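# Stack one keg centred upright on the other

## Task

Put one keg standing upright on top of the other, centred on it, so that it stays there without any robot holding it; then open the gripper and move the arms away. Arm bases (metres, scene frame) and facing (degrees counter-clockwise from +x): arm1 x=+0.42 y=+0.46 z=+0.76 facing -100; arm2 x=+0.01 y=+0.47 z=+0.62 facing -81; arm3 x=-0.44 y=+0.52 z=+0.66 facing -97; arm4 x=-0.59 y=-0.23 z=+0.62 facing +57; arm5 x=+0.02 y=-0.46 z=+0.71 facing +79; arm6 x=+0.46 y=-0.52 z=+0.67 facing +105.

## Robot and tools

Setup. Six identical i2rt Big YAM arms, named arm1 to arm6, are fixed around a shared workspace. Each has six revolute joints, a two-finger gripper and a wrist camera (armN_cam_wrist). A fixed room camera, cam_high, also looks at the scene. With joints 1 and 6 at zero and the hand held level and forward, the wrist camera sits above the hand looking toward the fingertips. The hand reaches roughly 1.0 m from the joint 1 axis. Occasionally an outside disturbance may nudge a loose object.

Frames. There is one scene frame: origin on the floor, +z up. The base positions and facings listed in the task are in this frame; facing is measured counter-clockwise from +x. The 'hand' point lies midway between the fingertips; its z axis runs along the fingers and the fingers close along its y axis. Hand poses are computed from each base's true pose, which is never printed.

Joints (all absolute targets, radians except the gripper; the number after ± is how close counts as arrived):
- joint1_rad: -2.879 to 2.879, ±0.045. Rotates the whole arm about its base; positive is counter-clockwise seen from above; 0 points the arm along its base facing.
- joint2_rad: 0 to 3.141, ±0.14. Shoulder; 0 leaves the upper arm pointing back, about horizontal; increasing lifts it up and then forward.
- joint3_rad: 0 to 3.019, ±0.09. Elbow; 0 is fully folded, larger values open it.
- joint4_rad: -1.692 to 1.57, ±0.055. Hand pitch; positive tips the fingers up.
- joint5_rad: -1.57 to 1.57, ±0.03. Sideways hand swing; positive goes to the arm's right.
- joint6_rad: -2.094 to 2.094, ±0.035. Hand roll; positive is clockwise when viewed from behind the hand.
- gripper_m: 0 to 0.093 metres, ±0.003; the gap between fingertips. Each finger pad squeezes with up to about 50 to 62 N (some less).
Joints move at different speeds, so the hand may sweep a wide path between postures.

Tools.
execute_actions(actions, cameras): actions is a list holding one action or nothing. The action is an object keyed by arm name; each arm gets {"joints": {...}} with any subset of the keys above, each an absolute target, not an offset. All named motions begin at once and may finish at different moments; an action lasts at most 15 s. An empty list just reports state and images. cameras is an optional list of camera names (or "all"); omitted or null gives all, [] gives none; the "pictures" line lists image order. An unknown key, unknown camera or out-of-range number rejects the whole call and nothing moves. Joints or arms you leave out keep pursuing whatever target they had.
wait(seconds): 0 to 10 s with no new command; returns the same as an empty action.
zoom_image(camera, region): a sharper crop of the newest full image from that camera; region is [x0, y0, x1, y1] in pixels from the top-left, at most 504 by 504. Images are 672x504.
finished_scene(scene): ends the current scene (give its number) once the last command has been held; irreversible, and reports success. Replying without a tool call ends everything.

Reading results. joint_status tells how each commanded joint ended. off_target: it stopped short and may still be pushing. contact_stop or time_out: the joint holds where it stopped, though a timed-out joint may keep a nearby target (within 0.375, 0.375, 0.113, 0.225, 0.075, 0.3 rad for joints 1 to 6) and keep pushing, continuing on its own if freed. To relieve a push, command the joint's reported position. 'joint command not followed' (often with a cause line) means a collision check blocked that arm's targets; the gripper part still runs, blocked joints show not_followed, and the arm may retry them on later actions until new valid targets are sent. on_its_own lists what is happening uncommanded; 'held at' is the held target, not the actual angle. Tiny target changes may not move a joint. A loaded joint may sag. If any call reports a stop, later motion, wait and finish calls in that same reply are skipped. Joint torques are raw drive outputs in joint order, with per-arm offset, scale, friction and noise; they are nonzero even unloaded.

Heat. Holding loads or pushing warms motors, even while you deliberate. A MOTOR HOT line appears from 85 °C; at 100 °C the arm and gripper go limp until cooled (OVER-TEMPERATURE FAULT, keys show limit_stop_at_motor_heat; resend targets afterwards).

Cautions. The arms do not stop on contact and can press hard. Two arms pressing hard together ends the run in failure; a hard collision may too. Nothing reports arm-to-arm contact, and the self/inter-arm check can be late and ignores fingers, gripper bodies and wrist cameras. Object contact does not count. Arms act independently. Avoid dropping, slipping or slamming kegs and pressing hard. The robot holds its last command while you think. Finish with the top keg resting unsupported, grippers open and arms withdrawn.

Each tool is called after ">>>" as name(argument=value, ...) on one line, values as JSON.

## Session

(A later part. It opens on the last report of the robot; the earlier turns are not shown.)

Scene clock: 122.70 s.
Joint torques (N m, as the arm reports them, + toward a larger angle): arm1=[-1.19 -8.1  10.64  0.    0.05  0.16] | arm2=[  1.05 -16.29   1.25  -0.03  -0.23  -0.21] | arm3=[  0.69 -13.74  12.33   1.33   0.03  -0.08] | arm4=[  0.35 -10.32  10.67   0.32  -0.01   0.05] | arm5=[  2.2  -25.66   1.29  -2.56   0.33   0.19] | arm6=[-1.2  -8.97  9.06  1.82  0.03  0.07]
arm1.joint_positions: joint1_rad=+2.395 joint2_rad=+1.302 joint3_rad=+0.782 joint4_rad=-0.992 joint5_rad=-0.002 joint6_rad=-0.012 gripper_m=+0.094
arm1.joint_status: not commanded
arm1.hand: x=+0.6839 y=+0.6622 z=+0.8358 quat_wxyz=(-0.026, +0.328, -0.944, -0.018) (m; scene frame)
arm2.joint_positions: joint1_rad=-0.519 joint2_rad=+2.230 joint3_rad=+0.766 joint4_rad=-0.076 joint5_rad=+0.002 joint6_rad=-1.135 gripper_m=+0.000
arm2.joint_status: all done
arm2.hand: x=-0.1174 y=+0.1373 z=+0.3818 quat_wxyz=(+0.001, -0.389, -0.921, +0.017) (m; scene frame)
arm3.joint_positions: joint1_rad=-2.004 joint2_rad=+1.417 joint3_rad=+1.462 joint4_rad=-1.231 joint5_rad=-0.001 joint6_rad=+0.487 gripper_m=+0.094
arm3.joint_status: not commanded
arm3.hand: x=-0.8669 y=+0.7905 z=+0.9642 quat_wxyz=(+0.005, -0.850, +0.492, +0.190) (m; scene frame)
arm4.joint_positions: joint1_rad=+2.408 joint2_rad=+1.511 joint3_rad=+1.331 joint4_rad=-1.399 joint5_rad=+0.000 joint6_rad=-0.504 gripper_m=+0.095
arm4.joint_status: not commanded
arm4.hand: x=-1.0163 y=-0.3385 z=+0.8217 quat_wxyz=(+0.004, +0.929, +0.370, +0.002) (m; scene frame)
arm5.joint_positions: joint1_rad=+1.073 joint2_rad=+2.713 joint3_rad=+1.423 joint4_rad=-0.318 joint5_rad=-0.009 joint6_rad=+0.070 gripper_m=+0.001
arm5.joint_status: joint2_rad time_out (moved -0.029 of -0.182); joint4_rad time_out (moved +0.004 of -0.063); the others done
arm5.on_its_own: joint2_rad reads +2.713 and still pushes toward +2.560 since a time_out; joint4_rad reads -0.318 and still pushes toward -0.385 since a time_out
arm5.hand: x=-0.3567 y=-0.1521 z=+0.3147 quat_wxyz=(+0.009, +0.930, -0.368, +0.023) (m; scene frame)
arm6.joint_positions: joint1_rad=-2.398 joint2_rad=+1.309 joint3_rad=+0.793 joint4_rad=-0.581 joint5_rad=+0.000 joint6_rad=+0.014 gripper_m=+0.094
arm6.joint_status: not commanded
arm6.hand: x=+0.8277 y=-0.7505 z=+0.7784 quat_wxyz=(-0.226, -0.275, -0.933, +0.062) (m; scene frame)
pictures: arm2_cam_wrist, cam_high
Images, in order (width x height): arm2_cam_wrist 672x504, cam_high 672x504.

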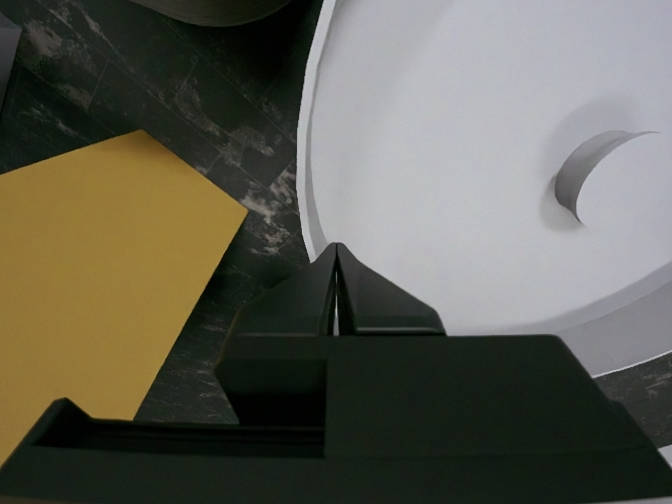

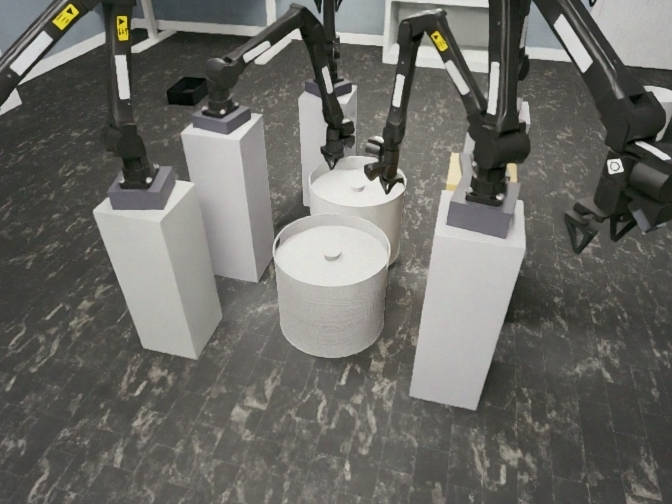

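>>> execute_actions(actions=[{"arm2":{"joints":{"joint1_rad":-0.445,"joint6_rad":-1.085,"gripper_m":0.093}},"arm5":{"joints":{"joint2_rad":2.70,"joint3_rad":1.435,"joint4_rad":-0.3}}}], cameras=[])

>>> execute_actions(actions=[{"arm2":{"joints":{"joint2_rad":2.35,"joint3_rad":0.825,"joint4_rad":-0.03}}}], cameras=["arm2_cam_wrist"])

>>> execute_actions(actions=[{"arm2":{"joints":{"joint2_rad":2.432,"joint3_rad":0.872,"joint4_rad":0.02}}}], cameras=["arm2_cam_wrist","arm5_cam_wrist"])

Scene clock: 137.27 s.
Joint torques (N m, as the arm reports them, + toward a larger angle): arm1=[-1.18 -8.11 10.63  0.01  0.05  0.17] | arm2=[  1.28 -15.66   1.2    0.17  -0.16   0.  ] | arm3=[  1.33 -13.34  12.31   1.22   0.04  -0.06] | arm4=[  0.14 -10.26  10.66   0.3   -0.01   0.05] | arm5=[  2.3  -16.99   2.99   0.83   0.33   0.18] | arm6=[-1.2  -8.96  9.05  1.82  0.04  0.07]
arm1.joint_positions: joint1_rad=+2.395 joint2_rad=+1.302 joint3_rad=+0.782 joint4_rad=-0.992 joint5_rad=-0.002 joint6_rad=-0.012 gripper_m=+0.094
arm1.joint_status: not commanded
arm1.hand: x=+0.6839 y=+0.6622 z=+0.8358 quat_wxyz=(-0.026, +0.328, -0.944, -0.018) (m; scene frame)
arm2.joint_positions: joint1_rad=-0.442 joint2_rad=+2.230 joint3_rad=+0.766 joint4_rad=-0.076 joint5_rad=+0.001 joint6_rad=-1.100 gripper_m=+0.093
arm2.joint_status: all done
arm2.hand: x=-0.0914 y=+0.1285 z=+0.3818 quat_wxyz=(-0.001, -0.370, -0.929, +0.016) (m; scene frame)
arm3.joint_positions: joint1_rad=-2.004 joint2_rad=+1.417 joint3_rad=+1.462 joint4_rad=-1.231 joint5_rad=-0.001 joint6_rad=+0.487 gripper_m=+0.094
arm3.joint_status: not commanded
arm3.hand: x=-0.8669 y=+0.7905 z=+0.9642 quat_wxyz=(+0.005, -0.850, +0.492, +0.190) (m; scene frame)
arm4.joint_positions: joint1_rad=+2.408 joint2_rad=+1.511 joint3_rad=+1.331 joint4_rad=-1.399 joint5_rad=+0.000 joint6_rad=-0.504 gripper_m=+0.095
arm4.joint_status: not commanded
arm4.hand: x=-1.0163 y=-0.3385 z=+0.8217 quat_wxyz=(+0.004, +0.929, +0.370, +0.002) (m; scene frame)
arm5.joint_positions: joint1_rad=+1.073 joint2_rad=+2.716 joint3_rad=+1.422 joint4_rad=-0.312 joint5_rad=-0.009 joint6_rad=+0.070 gripper_m=+0.001
arm5.joint_status: all done
arm5.hand: x=-0.3564 y=-0.1523 z=+0.3132 quat_wxyz=(+0.008, +0.930, -0.368, +0.022) (m; scene frame)
arm6.joint_positions: joint1_rad=-2.398 joint2_rad=+1.309 joint3_rad=+0.793 joint4_rad=-0.581 joint5_rad=+0.000 joint6_rad=+0.014 gripper_m=+0.094
arm6.joint_status: not commanded
arm6.hand: x=+0.8277 y=-0.7505 z=+0.7784 quat_wxyz=(-0.226, -0.275, -0.933, +0.062) (m; scene frame)
pictures: none
No camera images: the call's "cameras" was empty. Leave "cameras" out to get every camera's image.

Scene clock: 138.13 s.
Joint torques (N m, as the arm reports them, + toward a larger angle): arm1=[-1.19 -8.07 10.64  0.    0.05  0.16] | arm2=[  0.6  -16.26   0.71   0.72  -0.14   0.  ] | arm3=[  0.67 -13.73  12.29   1.27   0.08  -0.09] | arm4=[ -0.01 -10.23  10.63   0.32  -0.01   0.06] | arm5=[  2.04 -16.96   2.96   0.87   0.35   0.18] | arm6=[-1.21 -8.95  9.05  1.82  0.04  0.07]
arm1.joint_positions: joint1_rad=+2.395 joint2_rad=+1.302 joint3_rad=+0.782 joint4_rad=-0.992 joint5_rad=-0.002 joint6_rad=-0.012 gripper_m=+0.094
arm1.joint_status: not commanded
arm1.hand: x=+0.6839 y=+0.6622 z=+0.8358 quat_wxyz=(-0.026, +0.328, -0.944, -0.018) (m; scene frame)
arm2.joint_positions: joint1_rad=-0.442 joint2_rad=+2.357 joint3_rad=+0.824 joint4_rad=-0.042 joint5_rad=+0.001 joint6_rad=-1.099 gripper_m=+0.093
arm2.joint_status: all done
arm2.hand: x=-0.0901 y=+0.1328 z=+0.3416 quat_wxyz=(+0.001, -0.370, -0.929, -0.001) (m; scene frame)
arm3.joint_positions: joint1_rad=-2.004 joint2_rad=+1.417 joint3_rad=+1.462 joint4_rad=-1.231 joint5_rad=-0.001 joint6_rad=+0.487 gripper_m=+0.094
arm3.joint_status: not commanded
arm3.hand: x=-0.8669 y=+0.7905 z=+0.9642 quat_wxyz=(+0.005, -0.850, +0.492, +0.190) (m; scene frame)
arm4.joint_positions: joint1_rad=+2.408 joint2_rad=+1.511 joint3_rad=+1.331 joint4_rad=-1.399 joint5_rad=+0.000 joint6_rad=-0.504 gripper_m=+0.095
arm4.joint_status: not commanded
arm4.hand: x=-1.0163 y=-0.3385 z=+0.8217 quat_wxyz=(+0.004, +0.929, +0.370, +0.002) (m; scene frame)
arm5.joint_positions: joint1_rad=+1.073 joint2_rad=+2.716 joint3_rad=+1.422 joint4_rad=-0.312 joint5_rad=-0.009 joint6_rad=+0.070 gripper_m=+0.001
arm5.joint_status: not commanded
arm5.hand: x=-0.3564 y=-0.1523 z=+0.3132 quat_wxyz=(+0.008, +0.930, -0.368, +0.022) (m; scene frame)
arm6.joint_positions: joint1_rad=-2.398 joint2_rad=+1.309 joint3_rad=+0.793 joint4_rad=-0.581 joint5_rad=+0.000 joint6_rad=+0.014 gripper_m=+0.094
arm6.joint_status: not commanded
arm6.hand: x=+0.8277 y=-0.7505 z=+0.7784 quat_wxyz=(-0.226, -0.275, -0.933, +0.062) (m; scene frame)
pictures: arm2_cam_wrist
Images, in order (width x height): arm2_cam_wrist 672x504.

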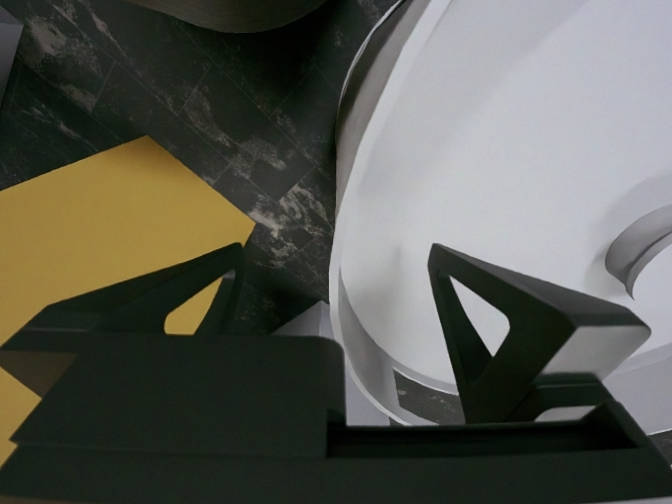

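Scene clock: 138.90 s.
Joint torques (N m, as the arm reports them, + toward a larger angle): arm1=[-1.16 -8.07 10.63 -0.01  0.05  0.16] | arm2=[  1.18 -15.47   0.46   1.3   -0.13  -0.01] | arm3=[  1.2  -13.81  12.24   1.23   0.01  -0.13] | arm4=[  0.17 -10.26  10.65   0.35  -0.01   0.05] | arm5=[  2.31 -16.84   3.     0.84   0.34   0.18] | arm6=[-1.2  -8.97  9.05  1.83  0.03  0.07]
arm1.joint_positions: joint1_rad=+2.395 joint2_rad=+1.302 joint3_rad=+0.782 joint4_rad=-0.992 joint5_rad=-0.002 joint6_rad=-0.012 gripper_m=+0.094
arm1.joint_status: not commanded
arm1.hand: x=+0.6839 y=+0.6622 z=+0.8358 quat_wxyz=(-0.026, +0.328, -0.944, -0.018) (m; scene frame)
arm2.joint_positions: joint1_rad=-0.442 joint2_rad=+2.433 joint3_rad=+0.873 joint4_rad=+0.007 joint5_rad=+0.001 joint6_rad=-1.099 gripper_m=+0.093
arm2.joint_status: all done
arm2.hand: x=-0.0932 y=+0.1225 z=+0.3168 quat_wxyz=(+0.000, -0.370, -0.929, +0.010) (m; scene frame)
arm3.joint_positions: joint1_rad=-2.004 joint2_rad=+1.417 joint3_rad=+1.462 joint4_rad=-1.231 joint5_rad=-0.001 joint6_rad=+0.487 gripper_m=+0.094
arm3.joint_status: not commanded
arm3.hand: x=-0.8669 y=+0.7905 z=+0.9642 quat_wxyz=(+0.005, -0.850, +0.492, +0.190) (m; scene frame)
arm4.joint_positions: joint1_rad=+2.408 joint2_rad=+1.511 joint3_rad=+1.331 joint4_rad=-1.399 joint5_rad=+0.000 joint6_rad=-0.504 gripper_m=+0.095
arm4.joint_status: not commanded
arm4.hand: x=-1.0163 y=-0.3385 z=+0.8217 quat_wxyz=(+0.004, +0.929, +0.370, +0.002) (m; scene frame)
arm5.joint_positions: joint1_rad=+1.073 joint2_rad=+2.716 joint3_rad=+1.422 joint4_rad=-0.312 joint5_rad=-0.009 joint6_rad=+0.070 gripper_m=+0.001
arm5.joint_status: not commanded
arm5.hand: x=-0.3564 y=-0.1523 z=+0.3132 quat_wxyz=(+0.008, +0.930, -0.368, +0.022) (m; scene frame)
arm6.joint_positions: joint1_rad=-2.398 joint2_rad=+1.309 joint3_rad=+0.793 joint4_rad=-0.581 joint5_rad=+0.000 joint6_rad=+0.014 gripper_m=+0.094
arm6.joint_status: not commanded
arm6.hand: x=+0.8277 y=-0.7505 z=+0.7784 quat_wxyz=(-0.226, -0.275, -0.933, +0.062) (m; scene frame)
pictures: arm2_cam_wrist, arm5_cam_wrist
Images, in order (width x height): arm2_cam_wrist 672x504, arm5_cam_wrist 672x504.

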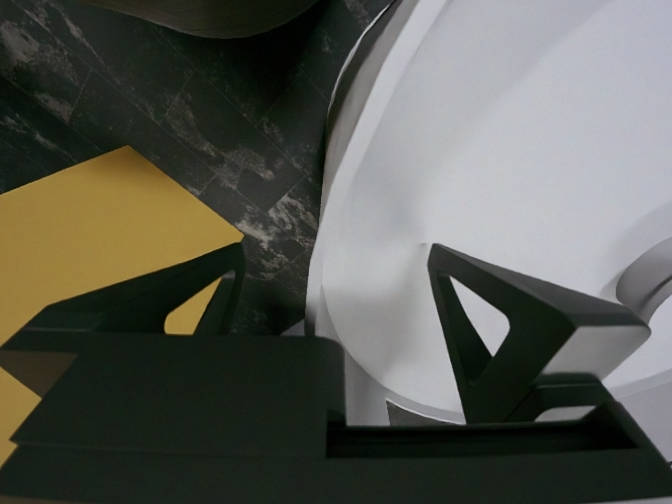

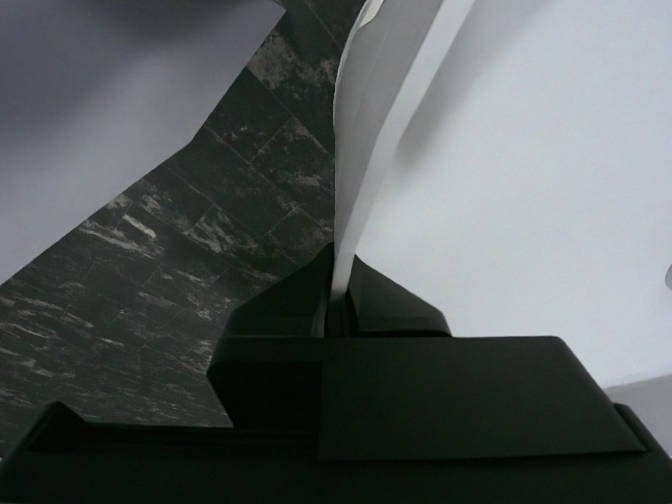

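Close, and test weight by preloading shoulders.

>>> execute_actions(actions=[{"arm2":{"joints":{"gripper_m":0,"joint3_rad":0.86}}}], cameras=[])

>>> execute_actions(actions=[{"arm2":{"joints":{"joint2_rad":2.25}},"arm5":{"joints":{"joint2_rad":2.46,"joint3_rad":1.46}}}], cameras=["cam_high"])

Scene clock: 146.27 s.
Joint torques (N m, as the arm reports them, + toward a larger angle): arm1=[-1.16 -8.09 10.63 -0.01  0.05  0.16] | arm2=[  1.06 -16.24   0.61   0.88   0.07  -0.39] | arm3=[  1.2  -13.49  12.29   1.42   0.05  -0.11] | arm4=[  0.16 -10.31  10.63   0.34   0.     0.05] | arm5=[  2.17 -17.08   2.96   0.85   0.35   0.18] | arm6=[-1.2  -8.95  9.05  1.82  0.03  0.07]
arm1.joint_positions: joint1_rad=+2.395 joint2_rad=+1.302 joint3_rad=+0.782 joint4_rad=-0.992 joint5_rad=-0.002 joint6_rad=-0.012 gripper_m=+0.094
arm1.joint_status: not commanded
arm1.hand: x=+0.6839 y=+0.6622 z=+0.8358 quat_wxyz=(-0.026, +0.328, -0.944, -0.018) (m; scene frame)
arm2.joint_positions: joint1_rad=-0.442 joint2_rad=+2.433 joint3_rad=+0.858 joint4_rad=+0.008 joint5_rad=-0.005 joint6_rad=-1.062 gripper_m=+0.002
arm2.joint_status: all done
arm2.hand: x=-0.0895 y=+0.1312 z=+0.3165 quat_wxyz=(-0.003, -0.387, -0.922, +0.002) (m; scene frame)
arm3.joint_positions: joint1_rad=-2.004 joint2_rad=+1.417 joint3_rad=+1.462 joint4_rad=-1.231 joint5_rad=-0.001 joint6_rad=+0.487 gripper_m=+0.094
arm3.joint_status: not commanded
arm3.hand: x=-0.8669 y=+0.7905 z=+0.9642 quat_wxyz=(+0.005, -0.850, +0.492, +0.190) (m; scene frame)
arm4.joint_positions: joint1_rad=+2.408 joint2_rad=+1.511 joint3_rad=+1.331 joint4_rad=-1.399 joint5_rad=+0.000 joint6_rad=-0.504 gripper_m=+0.095
arm4.joint_status: not commanded
arm4.hand: x=-1.0163 y=-0.3385 z=+0.8217 quat_wxyz=(+0.004, +0.929, +0.370, +0.002) (m; scene frame)
arm5.joint_positions: joint1_rad=+1.073 joint2_rad=+2.716 joint3_rad=+1.422 joint4_rad=-0.312 joint5_rad=-0.009 joint6_rad=+0.070 gripper_m=+0.001
arm5.joint_status: not commanded
arm5.hand: x=-0.3564 y=-0.1524 z=+0.3132 quat_wxyz=(+0.009, +0.930, -0.368, +0.022) (m; scene frame)
arm6.joint_positions: joint1_rad=-2.398 joint2_rad=+1.309 joint3_rad=+0.793 joint4_rad=-0.581 joint5_rad=+0.000 joint6_rad=+0.014 gripper_m=+0.094
arm6.joint_status: not commanded
arm6.hand: x=+0.8277 y=-0.7505 z=+0.7784 quat_wxyz=(-0.226, -0.275, -0.933, +0.062) (m; scene frame)
pictures: none
No camera images: the call's "cameras" was empty. Leave "cameras" out to get every camera's image.

Scene clock: 148.40 s.
Joint torques (N m, as the arm reports them, + toward a larger angle): arm1=[-1.17 -8.08 10.65  0.    0.05  0.16] | arm2=[  0.54 -34.33   0.51   1.05   0.07  -0.39] | arm3=[  1.28 -13.13  12.3    1.2    0.04  -0.1 ] | arm4=[  0.32 -10.47  10.7    0.31  -0.01   0.04] | arm5=[  2.3  -31.4    4.73   0.67   0.34   0.2 ] | arm6=[-1.21 -8.96  9.06  1.82  0.03  0.07]
arm1.joint_positions: joint1_rad=+2.395 joint2_rad=+1.302 joint3_rad=+0.782 joint4_rad=-0.992 joint5_rad=-0.002 joint6_rad=-0.012 gripper_m=+0.094
arm1.joint_status: not commanded
arm1.hand: x=+0.6839 y=+0.6622 z=+0.8358 quat_wxyz=(-0.026, +0.328, -0.944, -0.018) (m; scene frame)
arm2.joint_positions: joint1_rad=-0.442 joint2_rad=+2.427 joint3_rad=+0.858 joint4_rad=+0.008 joint5_rad=-0.005 joint6_rad=-1.062 gripper_m=+0.002
arm2.joint_status: joint2_rad time_out (moved -0.006 of -0.183)
arm2.on_its_own: joint2_rad reads +2.427 and still pushes toward +2.250 since a time_out
arm2.hand: x=-0.0903 y=+0.1287 z=+0.3186 quat_wxyz=(-0.003, -0.387, -0.922, +0.006) (m; scene frame)
arm3.joint_positions: joint1_rad=-2.004 joint2_rad=+1.417 joint3_rad=+1.462 joint4_rad=-1.231 joint5_rad=-0.001 joint6_rad=+0.487 gripper_m=+0.094
arm3.joint_status: not commanded
arm3.hand: x=-0.8669 y=+0.7905 z=+0.9642 quat_wxyz=(+0.005, -0.850, +0.492, +0.190) (m; scene frame)
arm4.joint_positions: joint1_rad=+2.408 joint2_rad=+1.511 joint3_rad=+1.331 joint4_rad=-1.399 joint5_rad=+0.000 joint6_rad=-0.504 gripper_m=+0.095
arm4.joint_status: not commanded
arm4.hand: x=-1.0163 y=-0.3385 z=+0.8217 quat_wxyz=(+0.004, +0.929, +0.370, +0.002) (m; scene frame)
arm5.joint_positions: joint1_rad=+1.073 joint2_rad=+2.709 joint3_rad=+1.422 joint4_rad=-0.308 joint5_rad=-0.009 joint6_rad=+0.070 gripper_m=+0.001
arm5.joint_status: joint2_rad time_out (moved -0.007 of -0.256); the others done
arm5.on_its_own: joint2_rad reads +2.709 and still pushes toward +2.460 since a time_out
arm5.hand: x=-0.3598 y=-0.1497 z=+0.3165 quat_wxyz=(+0.007, +0.930, -0.368, +0.017) (m; scene frame)
arm6.joint_positions: joint1_rad=-2.398 joint2_rad=+1.309 joint3_rad=+0.793 joint4_rad=-0.581 joint5_rad=+0.000 joint6_rad=+0.014 gripper_m=+0.094
arm6.joint_status: not commanded
arm6.hand: x=+0.8277 y=-0.7505 z=+0.7784 quat_wxyz=(-0.226, -0.275, -0.933, +0.062) (m; scene frame)
pictures: cam_high
Images, in order (width x height): cam_high 672x504.

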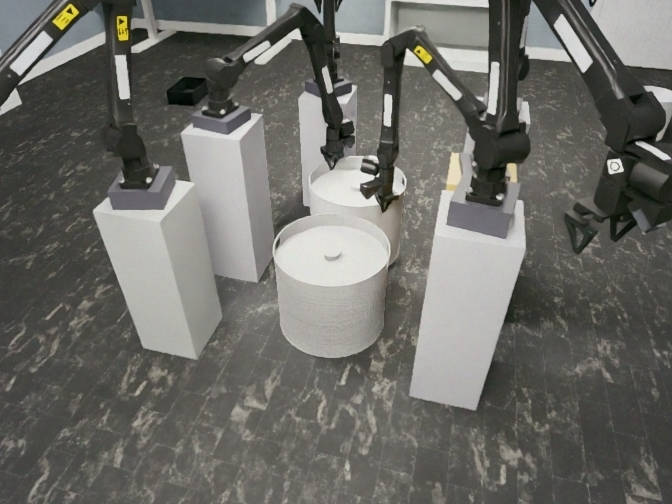

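>>> execute_actions(actions=[{"arm2":{"joints":{"joint2_rad":2.42}},"arm5":{"joints":{"joint2_rad":2.7,"joint3_rad":1.435}},"arm3":{"joints":{"joint2_rad":1.4,"joint3_rad":0.7,"joint4_rad":-0.87,"joint6_rad":-2.03}},"arm4":{"joints":{"joint2_rad":1.2,"joint3_rad":0.5,"joint4_rad":-0.87,"joint6_rad":-1.38}}}], cameras=[])

>>> execute_actions(actions=[{"arm5":{"joints":{"gripper_m":0.093}},"arm3":{"joints":{"joint1_rad":0.358}}}], cameras=[])

>>> execute_actions(actions=[{"arm5":{"joints":{"joint2_rad":2.3,"joint3_rad":1.2}},"arm3":{"joints":{"joint2_rad":2.19,"joint3_rad":0.885,"joint4_rad":-0.235}},"arm4":{"joints":{"joint1_rad":1.2}}}], cameras=[])

>>> execute_actions(actions=[{"arm5":{"joints":{"joint1_rad":0.525,"joint2_rad":2.32,"joint3_rad":0.76,"joint4_rad":0.014,"joint6_rad":1.12}},"arm4":{"joints":{"joint1_rad":-0.37}}}], cameras=[])

>>> execute_actions(actions=[{"arm4":{"joints":{"joint2_rad":1.98,"joint3_rad":0.415,"joint4_rad":0.02}},"arm5":{"joints":{"joint2_rad":2.51,"joint3_rad":0.85,"joint4_rad":0.12}},"arm3":{"joints":{"joint2_rad":2.365,"joint3_rad":0.95,"joint4_rad":-0.125}}}], cameras=["arm3_cam_wrist","arm4_cam_wrist","arm5_cam_wrist","cam_high"])

Scene clock: 189.13 s.
Joint torques (N m, as the arm reports them, + toward a larger angle): arm1=[-1.18 -8.1  10.63 -0.01  0.05  0.16] | arm2=[  1.08 -18.09   0.45   0.93   0.07  -0.34] | arm3=[ 1.41 -9.09  7.98  0.86 -0.07 -0.18] | arm4=[ 0.12 -3.81  7.08  0.51 -0.05 -0.11] | arm5=[  2.3  -16.82   3.4    0.25   0.35   0.19] | arm6=[-1.19 -8.95  9.06  1.82  0.03  0.07]
arm1.joint_positions: joint1_rad=+2.395 joint2_rad=+1.302 joint3_rad=+0.782 joint4_rad=-0.992 joint5_rad=-0.002 joint6_rad=-0.012 gripper_m=+0.094
arm1.joint_status: not commanded
arm1.hand: x=+0.6839 y=+0.6622 z=+0.8358 quat_wxyz=(-0.026, +0.328, -0.944, -0.018) (m; scene frame)
arm2.joint_positions: joint1_rad=-0.442 joint2_rad=+2.433 joint3_rad=+0.858 joint4_rad=+0.008 joint5_rad=-0.005 joint6_rad=-1.062 gripper_m=+0.002
arm2.joint_status: all done
arm2.hand: x=-0.0896 y=+0.1310 z=+0.3166 quat_wxyz=(-0.002, -0.387, -0.922, +0.003) (m; scene frame)
arm3.joint_positions: joint1_rad=-2.004 joint2_rad=+1.407 joint3_rad=+0.690 joint4_rad=-0.880 joint5_rad=-0.001 joint6_rad=-2.020 gripper_m=+0.094
arm3.joint_status: all done
arm3.hand: x=-0.7008 y=+0.6847 z=+0.6784 quat_wxyz=(-0.014, -0.746, -0.666, -0.002) (m; scene frame)
arm4.joint_positions: joint1_rad=+2.408 joint2_rad=+1.207 joint3_rad=+0.494 joint4_rad=-0.881 joint5_rad=+0.000 joint6_rad=-1.364 gripper_m=+0.095
arm4.joint_status: all done
arm4.hand: x=-0.8163 y=-0.2881 z=+0.6352 quat_wxyz=(+0.008, +0.690, +0.724, +0.006) (m; scene frame)
arm5.joint_positions: joint1_rad=+1.073 joint2_rad=+2.714 joint3_rad=+1.416 joint4_rad=-0.299 joint5_rad=-0.009 joint6_rad=+0.070 gripper_m=+0.001
arm5.joint_status: all done
arm5.hand: x=-0.3565 y=-0.1523 z=+0.3133 quat_wxyz=(+0.007, +0.930, -0.367, +0.018) (m; scene frame)
arm6.joint_positions: joint1_rad=-2.398 joint2_rad=+1.309 joint3_rad=+0.793 joint4_rad=-0.581 joint5_rad=+0.000 joint6_rad=+0.014 gripper_m=+0.094
arm6.joint_status: not commanded
arm6.hand: x=+0.8277 y=-0.7505 z=+0.7784 quat_wxyz=(-0.226, -0.275, -0.933, +0.062) (m; scene frame)
pictures: none
No camera images: the call's "cameras" was empty. Leave "cameras" out to get every camera's image.

Scene clock: 191.30 s.
Joint torques (N m, as the arm reports them, + toward a larger angle): arm1=[-1.2  -8.08 10.65  0.    0.05  0.16] | arm2=[  0.89 -18.13   0.58   1.06   0.01  -0.39] | arm3=[ 1.34 -9.56  8.03  0.64 -0.1  -0.18] | arm4=[ 0.27 -3.82  7.07  0.53 -0.06 -0.12] | arm5=[  2.08 -16.71   3.24   0.31   0.08   0.08] | arm6=[-1.2  -8.97  9.05  1.82  0.04  0.07]
arm1.joint_positions: joint1_rad=+2.395 joint2_rad=+1.302 joint3_rad=+0.782 joint4_rad=-0.992 joint5_rad=-0.002 joint6_rad=-0.012 gripper_m=+0.094
arm1.joint_status: not commanded
arm1.hand: x=+0.6839 y=+0.6622 z=+0.8358 quat_wxyz=(-0.026, +0.328, -0.944, -0.018) (m; scene frame)
arm2.joint_positions: joint1_rad=-0.442 joint2_rad=+2.433 joint3_rad=+0.858 joint4_rad=+0.008 joint5_rad=-0.005 joint6_rad=-1.062 gripper_m=+0.002
arm2.joint_status: not commanded
arm2.hand: x=-0.0896 y=+0.1310 z=+0.3166 quat_wxyz=(-0.002, -0.387, -0.922, +0.003) (m; scene frame)
arm3.joint_positions: joint1_rad=+0.349 joint2_rad=+1.407 joint3_rad=+0.690 joint4_rad=-0.873 joint5_rad=+0.000 joint6_rad=-2.020 gripper_m=+0.094
arm3.joint_status: all done
arm3.hand: x=-0.3724 y=+0.2174 z=+0.6801 quat_wxyz=(+0.000, +0.329, -0.944, -0.008) (m; scene frame)
arm4.joint_positions: joint1_rad=+2.408 joint2_rad=+1.207 joint3_rad=+0.494 joint4_rad=-0.881 joint5_rad=+0.000 joint6_rad=-1.364 gripper_m=+0.095
arm4.joint_status: not commanded
arm4.hand: x=-0.8163 y=-0.2881 z=+0.6352 quat_wxyz=(+0.008, +0.690, +0.724, +0.006) (m; scene frame)
arm5.joint_positions: joint1_rad=+1.074 joint2_rad=+2.714 joint3_rad=+1.419 joint4_rad=-0.299 joint5_rad=-0.002 joint6_rad=+0.082 gripper_m=+0.093
arm5.joint_status: all done
arm5.hand: x=-0.3582 y=-0.1504 z=+0.3139 quat_wxyz=(+0.003, +0.928, -0.372, +0.017) (m; scene frame)
arm6.joint_positions: joint1_rad=-2.398 joint2_rad=+1.309 joint3_rad=+0.793 joint4_rad=-0.581 joint5_rad=+0.000 joint6_rad=+0.014 gripper_m=+0.094
arm6.joint_status: not commanded
arm6.hand: x=+0.8277 y=-0.7505 z=+0.7784 quat_wxyz=(-0.226, -0.275, -0.933, +0.062) (m; scene frame)
pictures: none
No camera images: the call's "cameras" was empty. Leave "cameras" out to get every camera's image.

Scene clock: 192.90 s.
Joint torques (N m, as the arm reports them, + toward a larger angle): arm1=[-1.17 -8.1  10.64 -0.01  0.05  0.16] | arm2=[  0.77 -16.99   0.62   0.93   0.06  -0.32] | arm3=[  1.97 -15.51   3.36   0.68  -0.04  -0.2 ] | arm4=[ 0.33 -3.8   7.04  0.4  -0.06 -0.1 ] | arm5=[  2.01 -14.82   4.08   0.78   0.07   0.09] | arm6=[-1.19 -8.96  9.06  1.83  0.03  0.07]
arm1.joint_positions: joint1_rad=+2.395 joint2_rad=+1.302 joint3_rad=+0.782 joint4_rad=-0.992 joint5_rad=-0.002 joint6_rad=-0.012 gripper_m=+0.094
arm1.joint_status: not commanded
arm1.hand: x=+0.6839 y=+0.6622 z=+0.8358 quat_wxyz=(-0.026, +0.328, -0.944, -0.018) (m; scene frame)
arm2.joint_positions: joint1_rad=-0.442 joint2_rad=+2.433 joint3_rad=+0.858 joint4_rad=+0.008 joint5_rad=-0.005 joint6_rad=-1.062 gripper_m=+0.002
arm2.joint_status: not commanded
arm2.hand: x=-0.0896 y=+0.1310 z=+0.3166 quat_wxyz=(-0.002, -0.387, -0.922, +0.003) (m; scene frame)
arm3.joint_positions: joint1_rad=+0.349 joint2_rad=+2.191 joint3_rad=+0.878 joint4_rad=-0.245 joint5_rad=+0.000 joint6_rad=-2.021 gripper_m=+0.094
arm3.joint_status: all done
arm3.hand: x=-0.3534 y=+0.1310 z=+0.4462 quat_wxyz=(+0.002, +0.329, -0.944, +0.008) (m; scene frame)
arm4.joint_positions: joint1_rad=+1.207 joint2_rad=+1.207 joint3_rad=+0.494 joint4_rad=-0.876 joint5_rad=+0.000 joint6_rad=-1.365 gripper_m=+0.095
arm4.joint_status: all done
arm4.hand: x=-0.7267 y=-0.0391 z=+0.6329 quat_wxyz=(+0.013, +0.978, +0.207, +0.002) (m; scene frame)
arm5.joint_positions: joint1_rad=+1.074 joint2_rad=+2.287 joint3_rad=+1.197 joint4_rad=-0.300 joint5_rad=-0.002 joint6_rad=+0.082 gripper_m=+0.093
arm5.joint_status: all done
arm5.hand: x=-0.3990 y=-0.1187 z=+0.4921 quat_wxyz=(-0.027, +0.925, -0.370, -0.081) (m; scene frame)
arm6.joint_positions: joint1_rad=-2.398 joint2_rad=+1.309 joint3_rad=+0.793 joint4_rad=-0.581 joint5_rad=+0.000 joint6_rad=+0.014 gripper_m=+0.094
arm6.joint_status: not commanded
arm6.hand: x=+0.8277 y=-0.7505 z=+0.7784 quat_wxyz=(-0.226, -0.275, -0.933, +0.062) (m; scene frame)
pictures: none
No camera images: the call's "cameras" was empty. Leave "cameras" out to get every camera's image.

Scene clock: 194.80 s.
Joint torques (N m, as the arm reports them, + toward a larger angle): arm1=[-1.19 -8.07 10.64  0.01  0.05  0.16] | arm2=[  0.55 -17.53   0.64   0.85   0.08  -0.4 ] | arm3=[  1.2  -14.63   3.59   0.98  -0.02  -0.2 ] | arm4=[ 0.05 -3.86  6.99  0.34 -0.07 -0.1 ] | arm5=[  1.71 -11.     0.56   0.85  -0.02   0.09] | arm6=[-1.17 -8.96  9.05  1.83  0.04  0.07]
arm1.joint_positions: joint1_rad=+2.395 joint2_rad=+1.302 joint3_rad=+0.782 joint4_rad=-0.992 joint5_rad=-0.002 joint6_rad=-0.012 gripper_m=+0.094
arm1.joint_status: not commanded
arm1.hand: x=+0.6839 y=+0.6622 z=+0.8358 quat_wxyz=(-0.026, +0.328, -0.944, -0.018) (m; scene frame)
arm2.joint_positions: joint1_rad=-0.442 joint2_rad=+2.433 joint3_rad=+0.858 joint4_rad=+0.008 joint5_rad=-0.005 joint6_rad=-1.062 gripper_m=+0.002
arm2.joint_status: not commanded
arm2.hand: x=-0.0896 y=+0.1310 z=+0.3166 quat_wxyz=(-0.002, -0.387, -0.922, +0.003) (m; scene frame)
arm3.joint_positions: joint1_rad=+0.349 joint2_rad=+2.191 joint3_rad=+0.878 joint4_rad=-0.245 joint5_rad=+0.000 joint6_rad=-2.021 gripper_m=+0.094
arm3.joint_status: not commanded
arm3.hand: x=-0.3534 y=+0.1310 z=+0.4462 quat_wxyz=(+0.002, +0.329, -0.944, +0.008) (m; scene frame)
arm4.joint_positions: joint1_rad=-0.363 joint2_rad=+1.207 joint3_rad=+0.494 joint4_rad=-0.876 joint5_rad=+0.001 joint6_rad=-1.365 gripper_m=+0.095
arm4.joint_status: all done
arm4.hand: x=-0.3992 y=-0.0931 z=+0.6328 quat_wxyz=(+0.013, +0.839, -0.545, -0.001) (m; scene frame)
arm5.joint_positions: joint1_rad=+0.517 joint2_rad=+2.316 joint3_rad=+0.755 joint4_rad=+0.004 joint5_rad=+0.002 joint6_rad=+1.111 gripper_m=+0.093
arm5.joint_status: all done
arm5.hand: x=-0.0853 y=-0.1435 z=+0.4397 quat_wxyz=(-0.007, +0.386, -0.923, -0.003) (m; scene frame)
arm6.joint_positions: joint1_rad=-2.398 joint2_rad=+1.309 joint3_rad=+0.793 joint4_rad=-0.581 joint5_rad=+0.000 joint6_rad=+0.014 gripper_m=+0.094
arm6.joint_status: not commanded
arm6.hand: x=+0.8277 y=-0.7505 z=+0.7784 quat_wxyz=(-0.226, -0.275, -0.933, +0.062) (m; scene frame)
pictures: none
No camera images: the call's "cameras" was empty. Leave "cameras" out to get every camera's image.

Scene clock: 196.27 s.
Joint torques (N m, as the arm reports them, + toward a larger angle): arm1=[-1.17 -8.09 10.64 -0.02  0.05  0.16] | arm2=[  0.58 -17.51   0.7    0.88   0.03  -0.4 ] | arm3=[  1.06 -16.46   2.41   0.77  -0.08  -0.19] | arm4=[ 0.26 -6.8  -0.23  0.57 -0.05 -0.09] | arm5=[  1.71 -11.87  -0.41   0.59  -0.02   0.07] | arm6=[-1.22 -8.95  9.06  1.82  0.03  0.07]
arm1.joint_positions: joint1_rad=+2.395 joint2_rad=+1.302 joint3_rad=+0.782 joint4_rad=-0.992 joint5_rad=-0.002 joint6_rad=-0.012 gripper_m=+0.094
arm1.joint_status: not commanded
arm1.hand: x=+0.6839 y=+0.6622 z=+0.8358 quat_wxyz=(-0.026, +0.328, -0.944, -0.018) (m; scene frame)
arm2.joint_positions: joint1_rad=-0.442 joint2_rad=+2.433 joint3_rad=+0.858 joint4_rad=+0.008 joint5_rad=-0.005 joint6_rad=-1.062 gripper_m=+0.002
arm2.joint_status: not commanded
arm2.hand: x=-0.0896 y=+0.1310 z=+0.3166 quat_wxyz=(-0.002, -0.387, -0.922, +0.003) (m; scene frame)
arm3.joint_positions: joint1_rad=+0.349 joint2_rad=+2.368 joint3_rad=+0.944 joint4_rad=-0.131 joint5_rad=+0.000 joint6_rad=-2.021 gripper_m=+0.094
arm3.joint_status: all done
arm3.hand: x=-0.3529 y=+0.1287 z=+0.3849 quat_wxyz=(+0.002, +0.329, -0.944, +0.009) (m; scene frame)
arm4.joint_positions: joint1_rad=-0.363 joint2_rad=+1.979 joint3_rad=+0.417 joint4_rad=+0.009 joint5_rad=+0.000 joint6_rad=-1.366 gripper_m=+0.095
arm4.joint_status: all done
arm4.hand: x=-0.3934 y=-0.0902 z=+0.4431 quat_wxyz=(-0.004, +0.839, -0.544, +0.005) (m; scene frame)
arm5.joint_positions: joint1_rad=+0.517 joint2_rad=+2.515 joint3_rad=+0.846 joint4_rad=+0.115 joint5_rad=+0.002 joint6_rad=+1.112 gripper_m=+0.093
arm5.joint_status: all done
arm5.hand: x=-0.0845 y=-0.1436 z=+0.3763 quat_wxyz=(-0.007, +0.385, -0.923, -0.005) (m; scene frame)
arm6.joint_positions: joint1_rad=-2.398 joint2_rad=+1.309 joint3_rad=+0.793 joint4_rad=-0.581 joint5_rad=+0.000 joint6_rad=+0.014 gripper_m=+0.094
arm6.joint_status: not commanded
arm6.hand: x=+0.8277 y=-0.7505 z=+0.7784 quat_wxyz=(-0.226, -0.275, -0.933, +0.062) (m; scene frame)
pictures: arm3_cam_wrist, arm4_cam_wrist, arm5_cam_wrist, cam_high
Images, in order (width x height): arm3_cam_wrist 672x504, arm4_cam_wrist 672x504, arm5_cam_wrist 672x504, cam_high 672x504.

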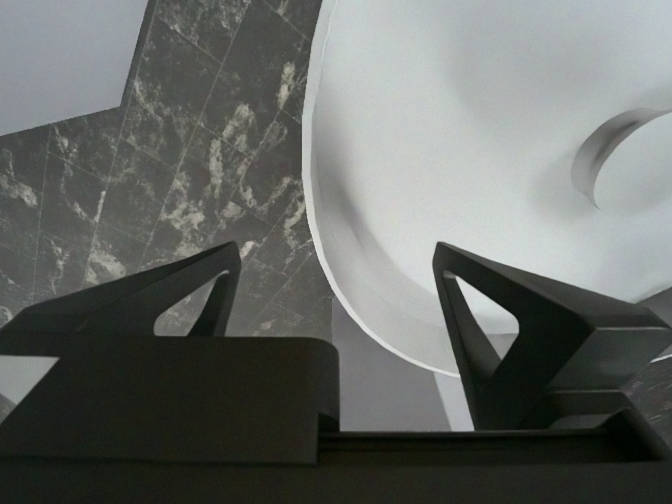

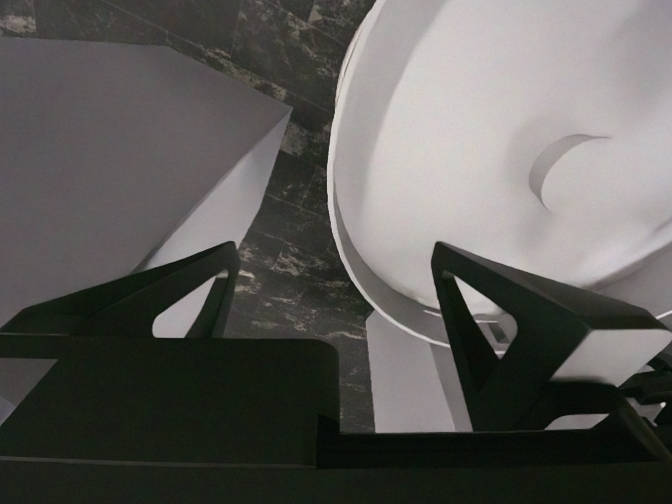

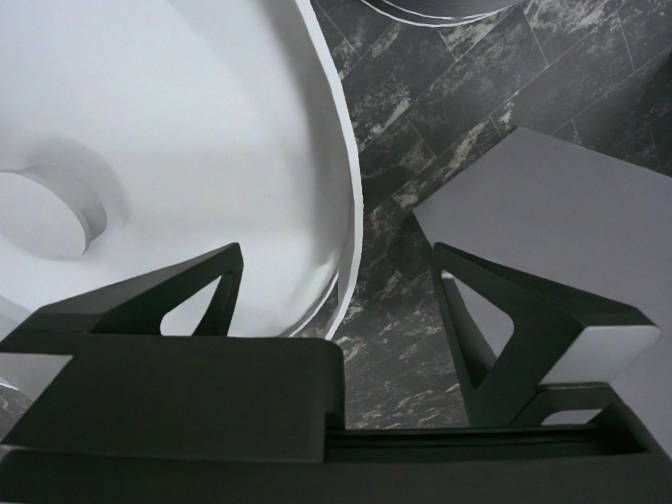

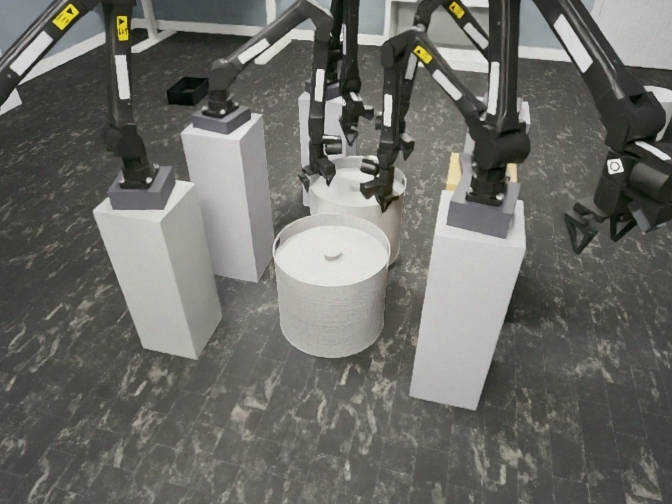

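>>> execute_actions(actions=[{"arm4":{"joints":{"joint2_rad":2.26,"joint3_rad":0.48,"joint4_rad":0.228,"joint6_rad":-1.45}},"arm5":{"joints":{"joint1_rad":0.48,"joint2_rad":2.61,"joint3_rad":0.895,"joint4_rad":0.15,"joint6_rad":1.03}},"arm3":{"joints":{"joint1_rad":0.39,"joint2_rad":2.475,"joint3_rad":0.985,"joint4_rad":-0.085,"joint6_rad":-2.06}}}], cameras=[])

>>> execute_actions(actions=[{"arm4":{"joints":{"joint2_rad":2.39,"joint3_rad":0.53,"joint4_rad":0.3}},"arm5":{"joints":{"joint2_rad":2.70,"joint3_rad":0.96,"joint4_rad":0.18}},"arm3":{"joints":{"joint2_rad":2.56,"joint3_rad":1.035,"joint4_rad":-0.04}}}], cameras=[])

>>> execute_actions(actions=[{"arm4":{"joints":{"joint2_rad":2.51,"joint3_rad":0.59,"joint4_rad":0.365}}}], cameras=["arm3_cam_wrist","arm4_cam_wrist","arm5_cam_wrist","cam_high"])

Scene clock: 211.77 s.
Joint torques (N m, as the arm reports them, + toward a larger angle): arm1=[-1.18 -8.07 10.65 -0.02  0.05  0.16] | arm2=[  1.63 -16.96   0.55   1.07   0.1   -0.34] | arm3=[  1.55 -14.85   1.71   0.65  -0.09  -0.19] | arm4=[ 0.15 -8.11 -2.43  0.53 -0.05 -0.12] | arm5=[  0.28 -11.51  -1.02   0.54  -0.01  -0.08] | arm6=[-1.2  -8.97  9.05  1.82  0.03  0.07]
arm1.joint_positions: joint1_rad=+2.395 joint2_rad=+1.302 joint3_rad=+0.782 joint4_rad=-0.992 joint5_rad=-0.002 joint6_rad=-0.012 gripper_m=+0.094
arm1.joint_status: not commanded
arm1.hand: x=+0.6839 y=+0.6622 z=+0.8358 quat_wxyz=(-0.026, +0.328, -0.944, -0.018) (m; scene frame)
arm2.joint_positions: joint1_rad=-0.442 joint2_rad=+2.433 joint3_rad=+0.858 joint4_rad=+0.008 joint5_rad=-0.005 joint6_rad=-1.062 gripper_m=+0.002
arm2.joint_status: not commanded
arm2.hand: x=-0.0896 y=+0.1310 z=+0.3166 quat_wxyz=(-0.002, -0.387, -0.922, +0.003) (m; scene frame)
arm3.joint_positions: joint1_rad=+0.378 joint2_rad=+2.474 joint3_rad=+0.981 joint4_rad=-0.090 joint5_rad=+0.000 joint6_rad=-2.050 gripper_m=+0.094
arm3.joint_status: all done
arm3.hand: x=-0.3446 y=+0.1423 z=+0.3471 quat_wxyz=(+0.000, +0.357, -0.934, -0.004) (m; scene frame)
arm4.joint_positions: joint1_rad=-0.363 joint2_rad=+2.268 joint3_rad=+0.486 joint4_rad=+0.217 joint5_rad=+0.000 joint6_rad=-1.434 gripper_m=+0.095
arm4.joint_status: all done
arm4.hand: x=-0.3968 y=-0.0931 z=+0.3777 quat_wxyz=(+0.002, +0.857, -0.515, +0.003) (m; scene frame)
arm5.joint_positions: joint1_rad=+0.487 joint2_rad=+2.607 joint3_rad=+0.896 joint4_rad=+0.145 joint5_rad=+0.002 joint6_rad=+1.039 gripper_m=+0.093
arm5.joint_status: all done
arm5.hand: x=-0.0729 y=-0.1455 z=+0.3458 quat_wxyz=(-0.006, +0.405, -0.914, +0.001) (m; scene frame)
arm6.joint_positions: joint1_rad=-2.398 joint2_rad=+1.309 joint3_rad=+0.793 joint4_rad=-0.581 joint5_rad=+0.000 joint6_rad=+0.014 gripper_m=+0.094
arm6.joint_status: not commanded
arm6.hand: x=+0.8277 y=-0.7505 z=+0.7784 quat_wxyz=(-0.226, -0.275, -0.933, +0.062) (m; scene frame)
pictures: none
No camera images: the call's "cameras" was empty. Leave "cameras" out to get every camera's image.

Scene clock: 212.63 s.
Joint torques (N m, as the arm reports them, + toward a larger angle): arm1=[-1.2  -8.08 10.63  0.    0.05  0.16] | arm2=[  0.87 -16.72   0.34   0.98   0.08  -0.39] | arm3=[  1.46 -15.03   1.16   0.47  -0.05  -0.17] | arm4=[ 0.19 -8.34 -3.28  0.52 -0.07 -0.1 ] | arm5=[  0.47 -11.71  -1.35   0.7   -0.01  -0.05] | arm6=[-1.2  -8.97  9.04  1.82  0.03  0.07]
arm1.joint_positions: joint1_rad=+2.395 joint2_rad=+1.302 joint3_rad=+0.782 joint4_rad=-0.992 joint5_rad=-0.002 joint6_rad=-0.012 gripper_m=+0.094
arm1.joint_status: not commanded
arm1.hand: x=+0.6839 y=+0.6622 z=+0.8358 quat_wxyz=(-0.026, +0.328, -0.944, -0.018) (m; scene frame)
arm2.joint_positions: joint1_rad=-0.442 joint2_rad=+2.433 joint3_rad=+0.858 joint4_rad=+0.008 joint5_rad=-0.005 joint6_rad=-1.062 gripper_m=+0.002
arm2.joint_status: not commanded
arm2.hand: x=-0.0896 y=+0.1310 z=+0.3166 quat_wxyz=(-0.002, -0.387, -0.922, +0.003) (m; scene frame)
arm3.joint_positions: joint1_rad=+0.378 joint2_rad=+2.552 joint3_rad=+1.034 joint4_rad=-0.045 joint5_rad=+0.000 joint6_rad=-2.051 gripper_m=+0.094
arm3.joint_status: all done
arm3.hand: x=-0.3427 y=+0.1347 z=+0.3193 quat_wxyz=(+0.001, +0.357, -0.934, +0.005) (m; scene frame)
arm4.joint_positions: joint1_rad=-0.363 joint2_rad=+2.393 joint3_rad=+0.537 joint4_rad=+0.293 joint5_rad=+0.000 joint6_rad=-1.435 gripper_m=+0.095
arm4.joint_status: all done
arm4.hand: x=-0.3959 y=-0.0927 z=+0.3458 quat_wxyz=(+0.001, +0.857, -0.515, +0.003) (m; scene frame)
arm5.joint_positions: joint1_rad=+0.487 joint2_rad=+2.694 joint3_rad=+0.963 joint4_rad=+0.174 joint5_rad=+0.002 joint6_rad=+1.038 gripper_m=+0.093
arm5.joint_status: all done
arm5.hand: x=-0.0741 y=-0.1406 z=+0.3152 quat_wxyz=(-0.007, +0.405, -0.914, -0.003) (m; scene frame)
arm6.joint_positions: joint1_rad=-2.398 joint2_rad=+1.309 joint3_rad=+0.793 joint4_rad=-0.581 joint5_rad=+0.000 joint6_rad=+0.014 gripper_m=+0.094
arm6.joint_status: not commanded
arm6.hand: x=+0.8277 y=-0.7505 z=+0.7784 quat_wxyz=(-0.226, -0.275, -0.933, +0.062) (m; scene frame)
pictures: none
No camera images: the call's "cameras" was empty. Leave "cameras" out to get every camera's image.

Scene clock: 213.50 s.
Joint torques (N m, as the arm reports them, + toward a larger angle): arm1=[-1.18 -8.07 10.65 -0.01  0.05  0.16] | arm2=[  0.75 -17.     0.67   0.95   0.05  -0.43] | arm3=[  1.96 -15.16   1.1    0.61  -0.09  -0.17] | arm4=[ 0.12 -8.26 -3.54  0.45 -0.05 -0.1 ] | arm5=[  0.32 -11.78  -1.4    0.65  -0.02  -0.06] | arm6=[-1.21 -8.95  9.05  1.83  0.03  0.07]
arm1.joint_positions: joint1_rad=+2.395 joint2_rad=+1.302 joint3_rad=+0.782 joint4_rad=-0.992 joint5_rad=-0.002 joint6_rad=-0.012 gripper_m=+0.094
arm1.joint_status: not commanded
arm1.hand: x=+0.6839 y=+0.6622 z=+0.8358 quat_wxyz=(-0.026, +0.328, -0.944, -0.018) (m; scene frame)
arm2.joint_positions: joint1_rad=-0.442 joint2_rad=+2.433 joint3_rad=+0.858 joint4_rad=+0.008 joint5_rad=-0.005 joint6_rad=-1.062 gripper_m=+0.002
arm2.joint_status: not commanded
arm2.hand: x=-0.0896 y=+0.1310 z=+0.3166 quat_wxyz=(-0.002, -0.387, -0.922, +0.003) (m; scene frame)
arm3.joint_positions: joint1_rad=+0.378 joint2_rad=+2.552 joint3_rad=+1.034 joint4_rad=-0.045 joint5_rad=+0.000 joint6_rad=-2.051 gripper_m=+0.094
arm3.joint_status: not commanded
arm3.hand: x=-0.3427 y=+0.1347 z=+0.3193 quat_wxyz=(+0.001, +0.357, -0.934, +0.005) (m; scene frame)
arm4.joint_positions: joint1_rad=-0.363 joint2_rad=+2.513 joint3_rad=+0.597 joint4_rad=+0.358 joint5_rad=+0.000 joint6_rad=-1.435 gripper_m=+0.095
arm4.joint_status: all done
arm4.hand: x=-0.3941 y=-0.0917 z=+0.3128 quat_wxyz=(-0.002, +0.857, -0.515, +0.004) (m; scene frame)
arm5.joint_positions: joint1_rad=+0.487 joint2_rad=+2.694 joint3_rad=+0.963 joint4_rad=+0.174 joint5_rad=+0.002 joint6_rad=+1.038 gripper_m=+0.093
arm5.joint_status: not commanded
arm5.hand: x=-0.0741 y=-0.1406 z=+0.3152 quat_wxyz=(-0.007, +0.405, -0.914, -0.003) (m; scene frame)
arm6.joint_positions: joint1_rad=-2.398 joint2_rad=+1.309 joint3_rad=+0.793 joint4_rad=-0.581 joint5_rad=+0.000 joint6_rad=+0.014 gripper_m=+0.094
arm6.joint_status: not commanded
arm6.hand: x=+0.8277 y=-0.7505 z=+0.7784 quat_wxyz=(-0.226, -0.275, -0.933, +0.062) (m; scene frame)
pictures: arm3_cam_wrist, arm4_cam_wrist, arm5_cam_wrist, cam_high
Images, in order (width x height): arm3_cam_wrist 672x504, arm4_cam_wrist 672x504, arm5_cam_wrist 672x504, cam_high 672x504.

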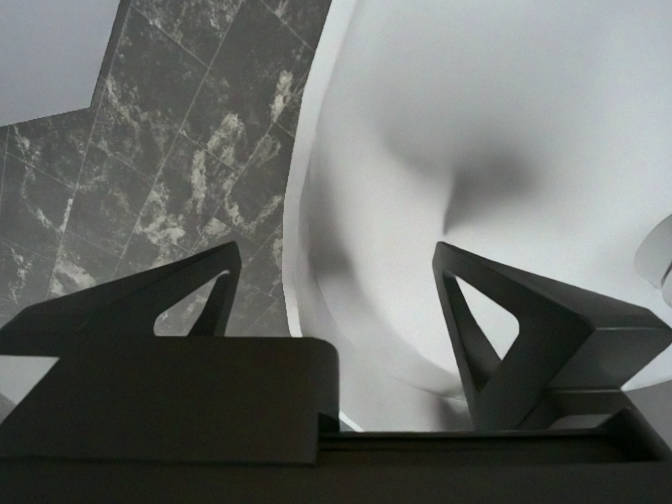

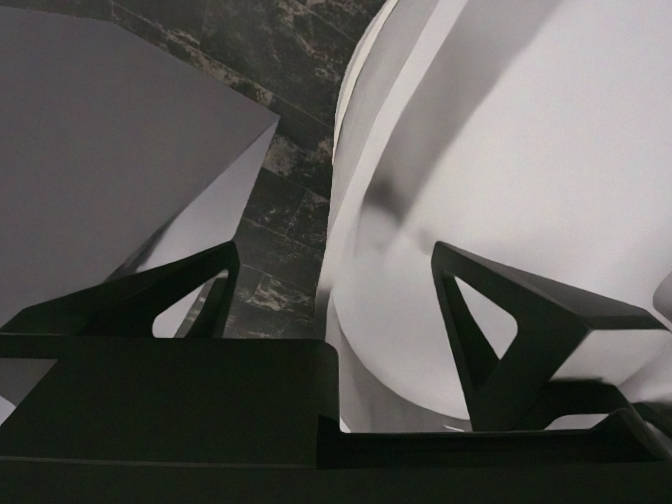

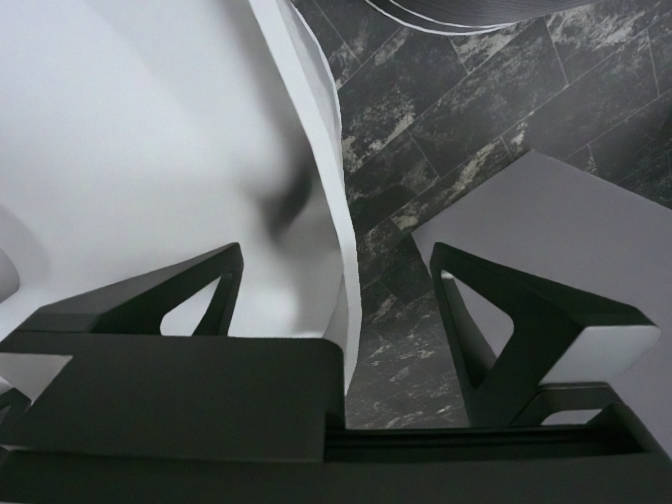

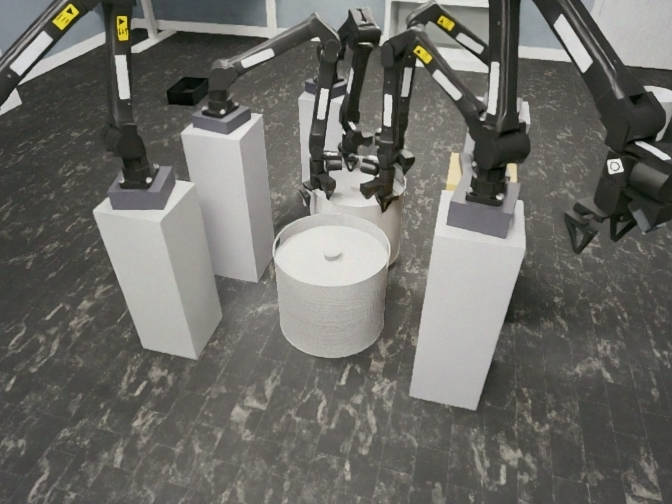

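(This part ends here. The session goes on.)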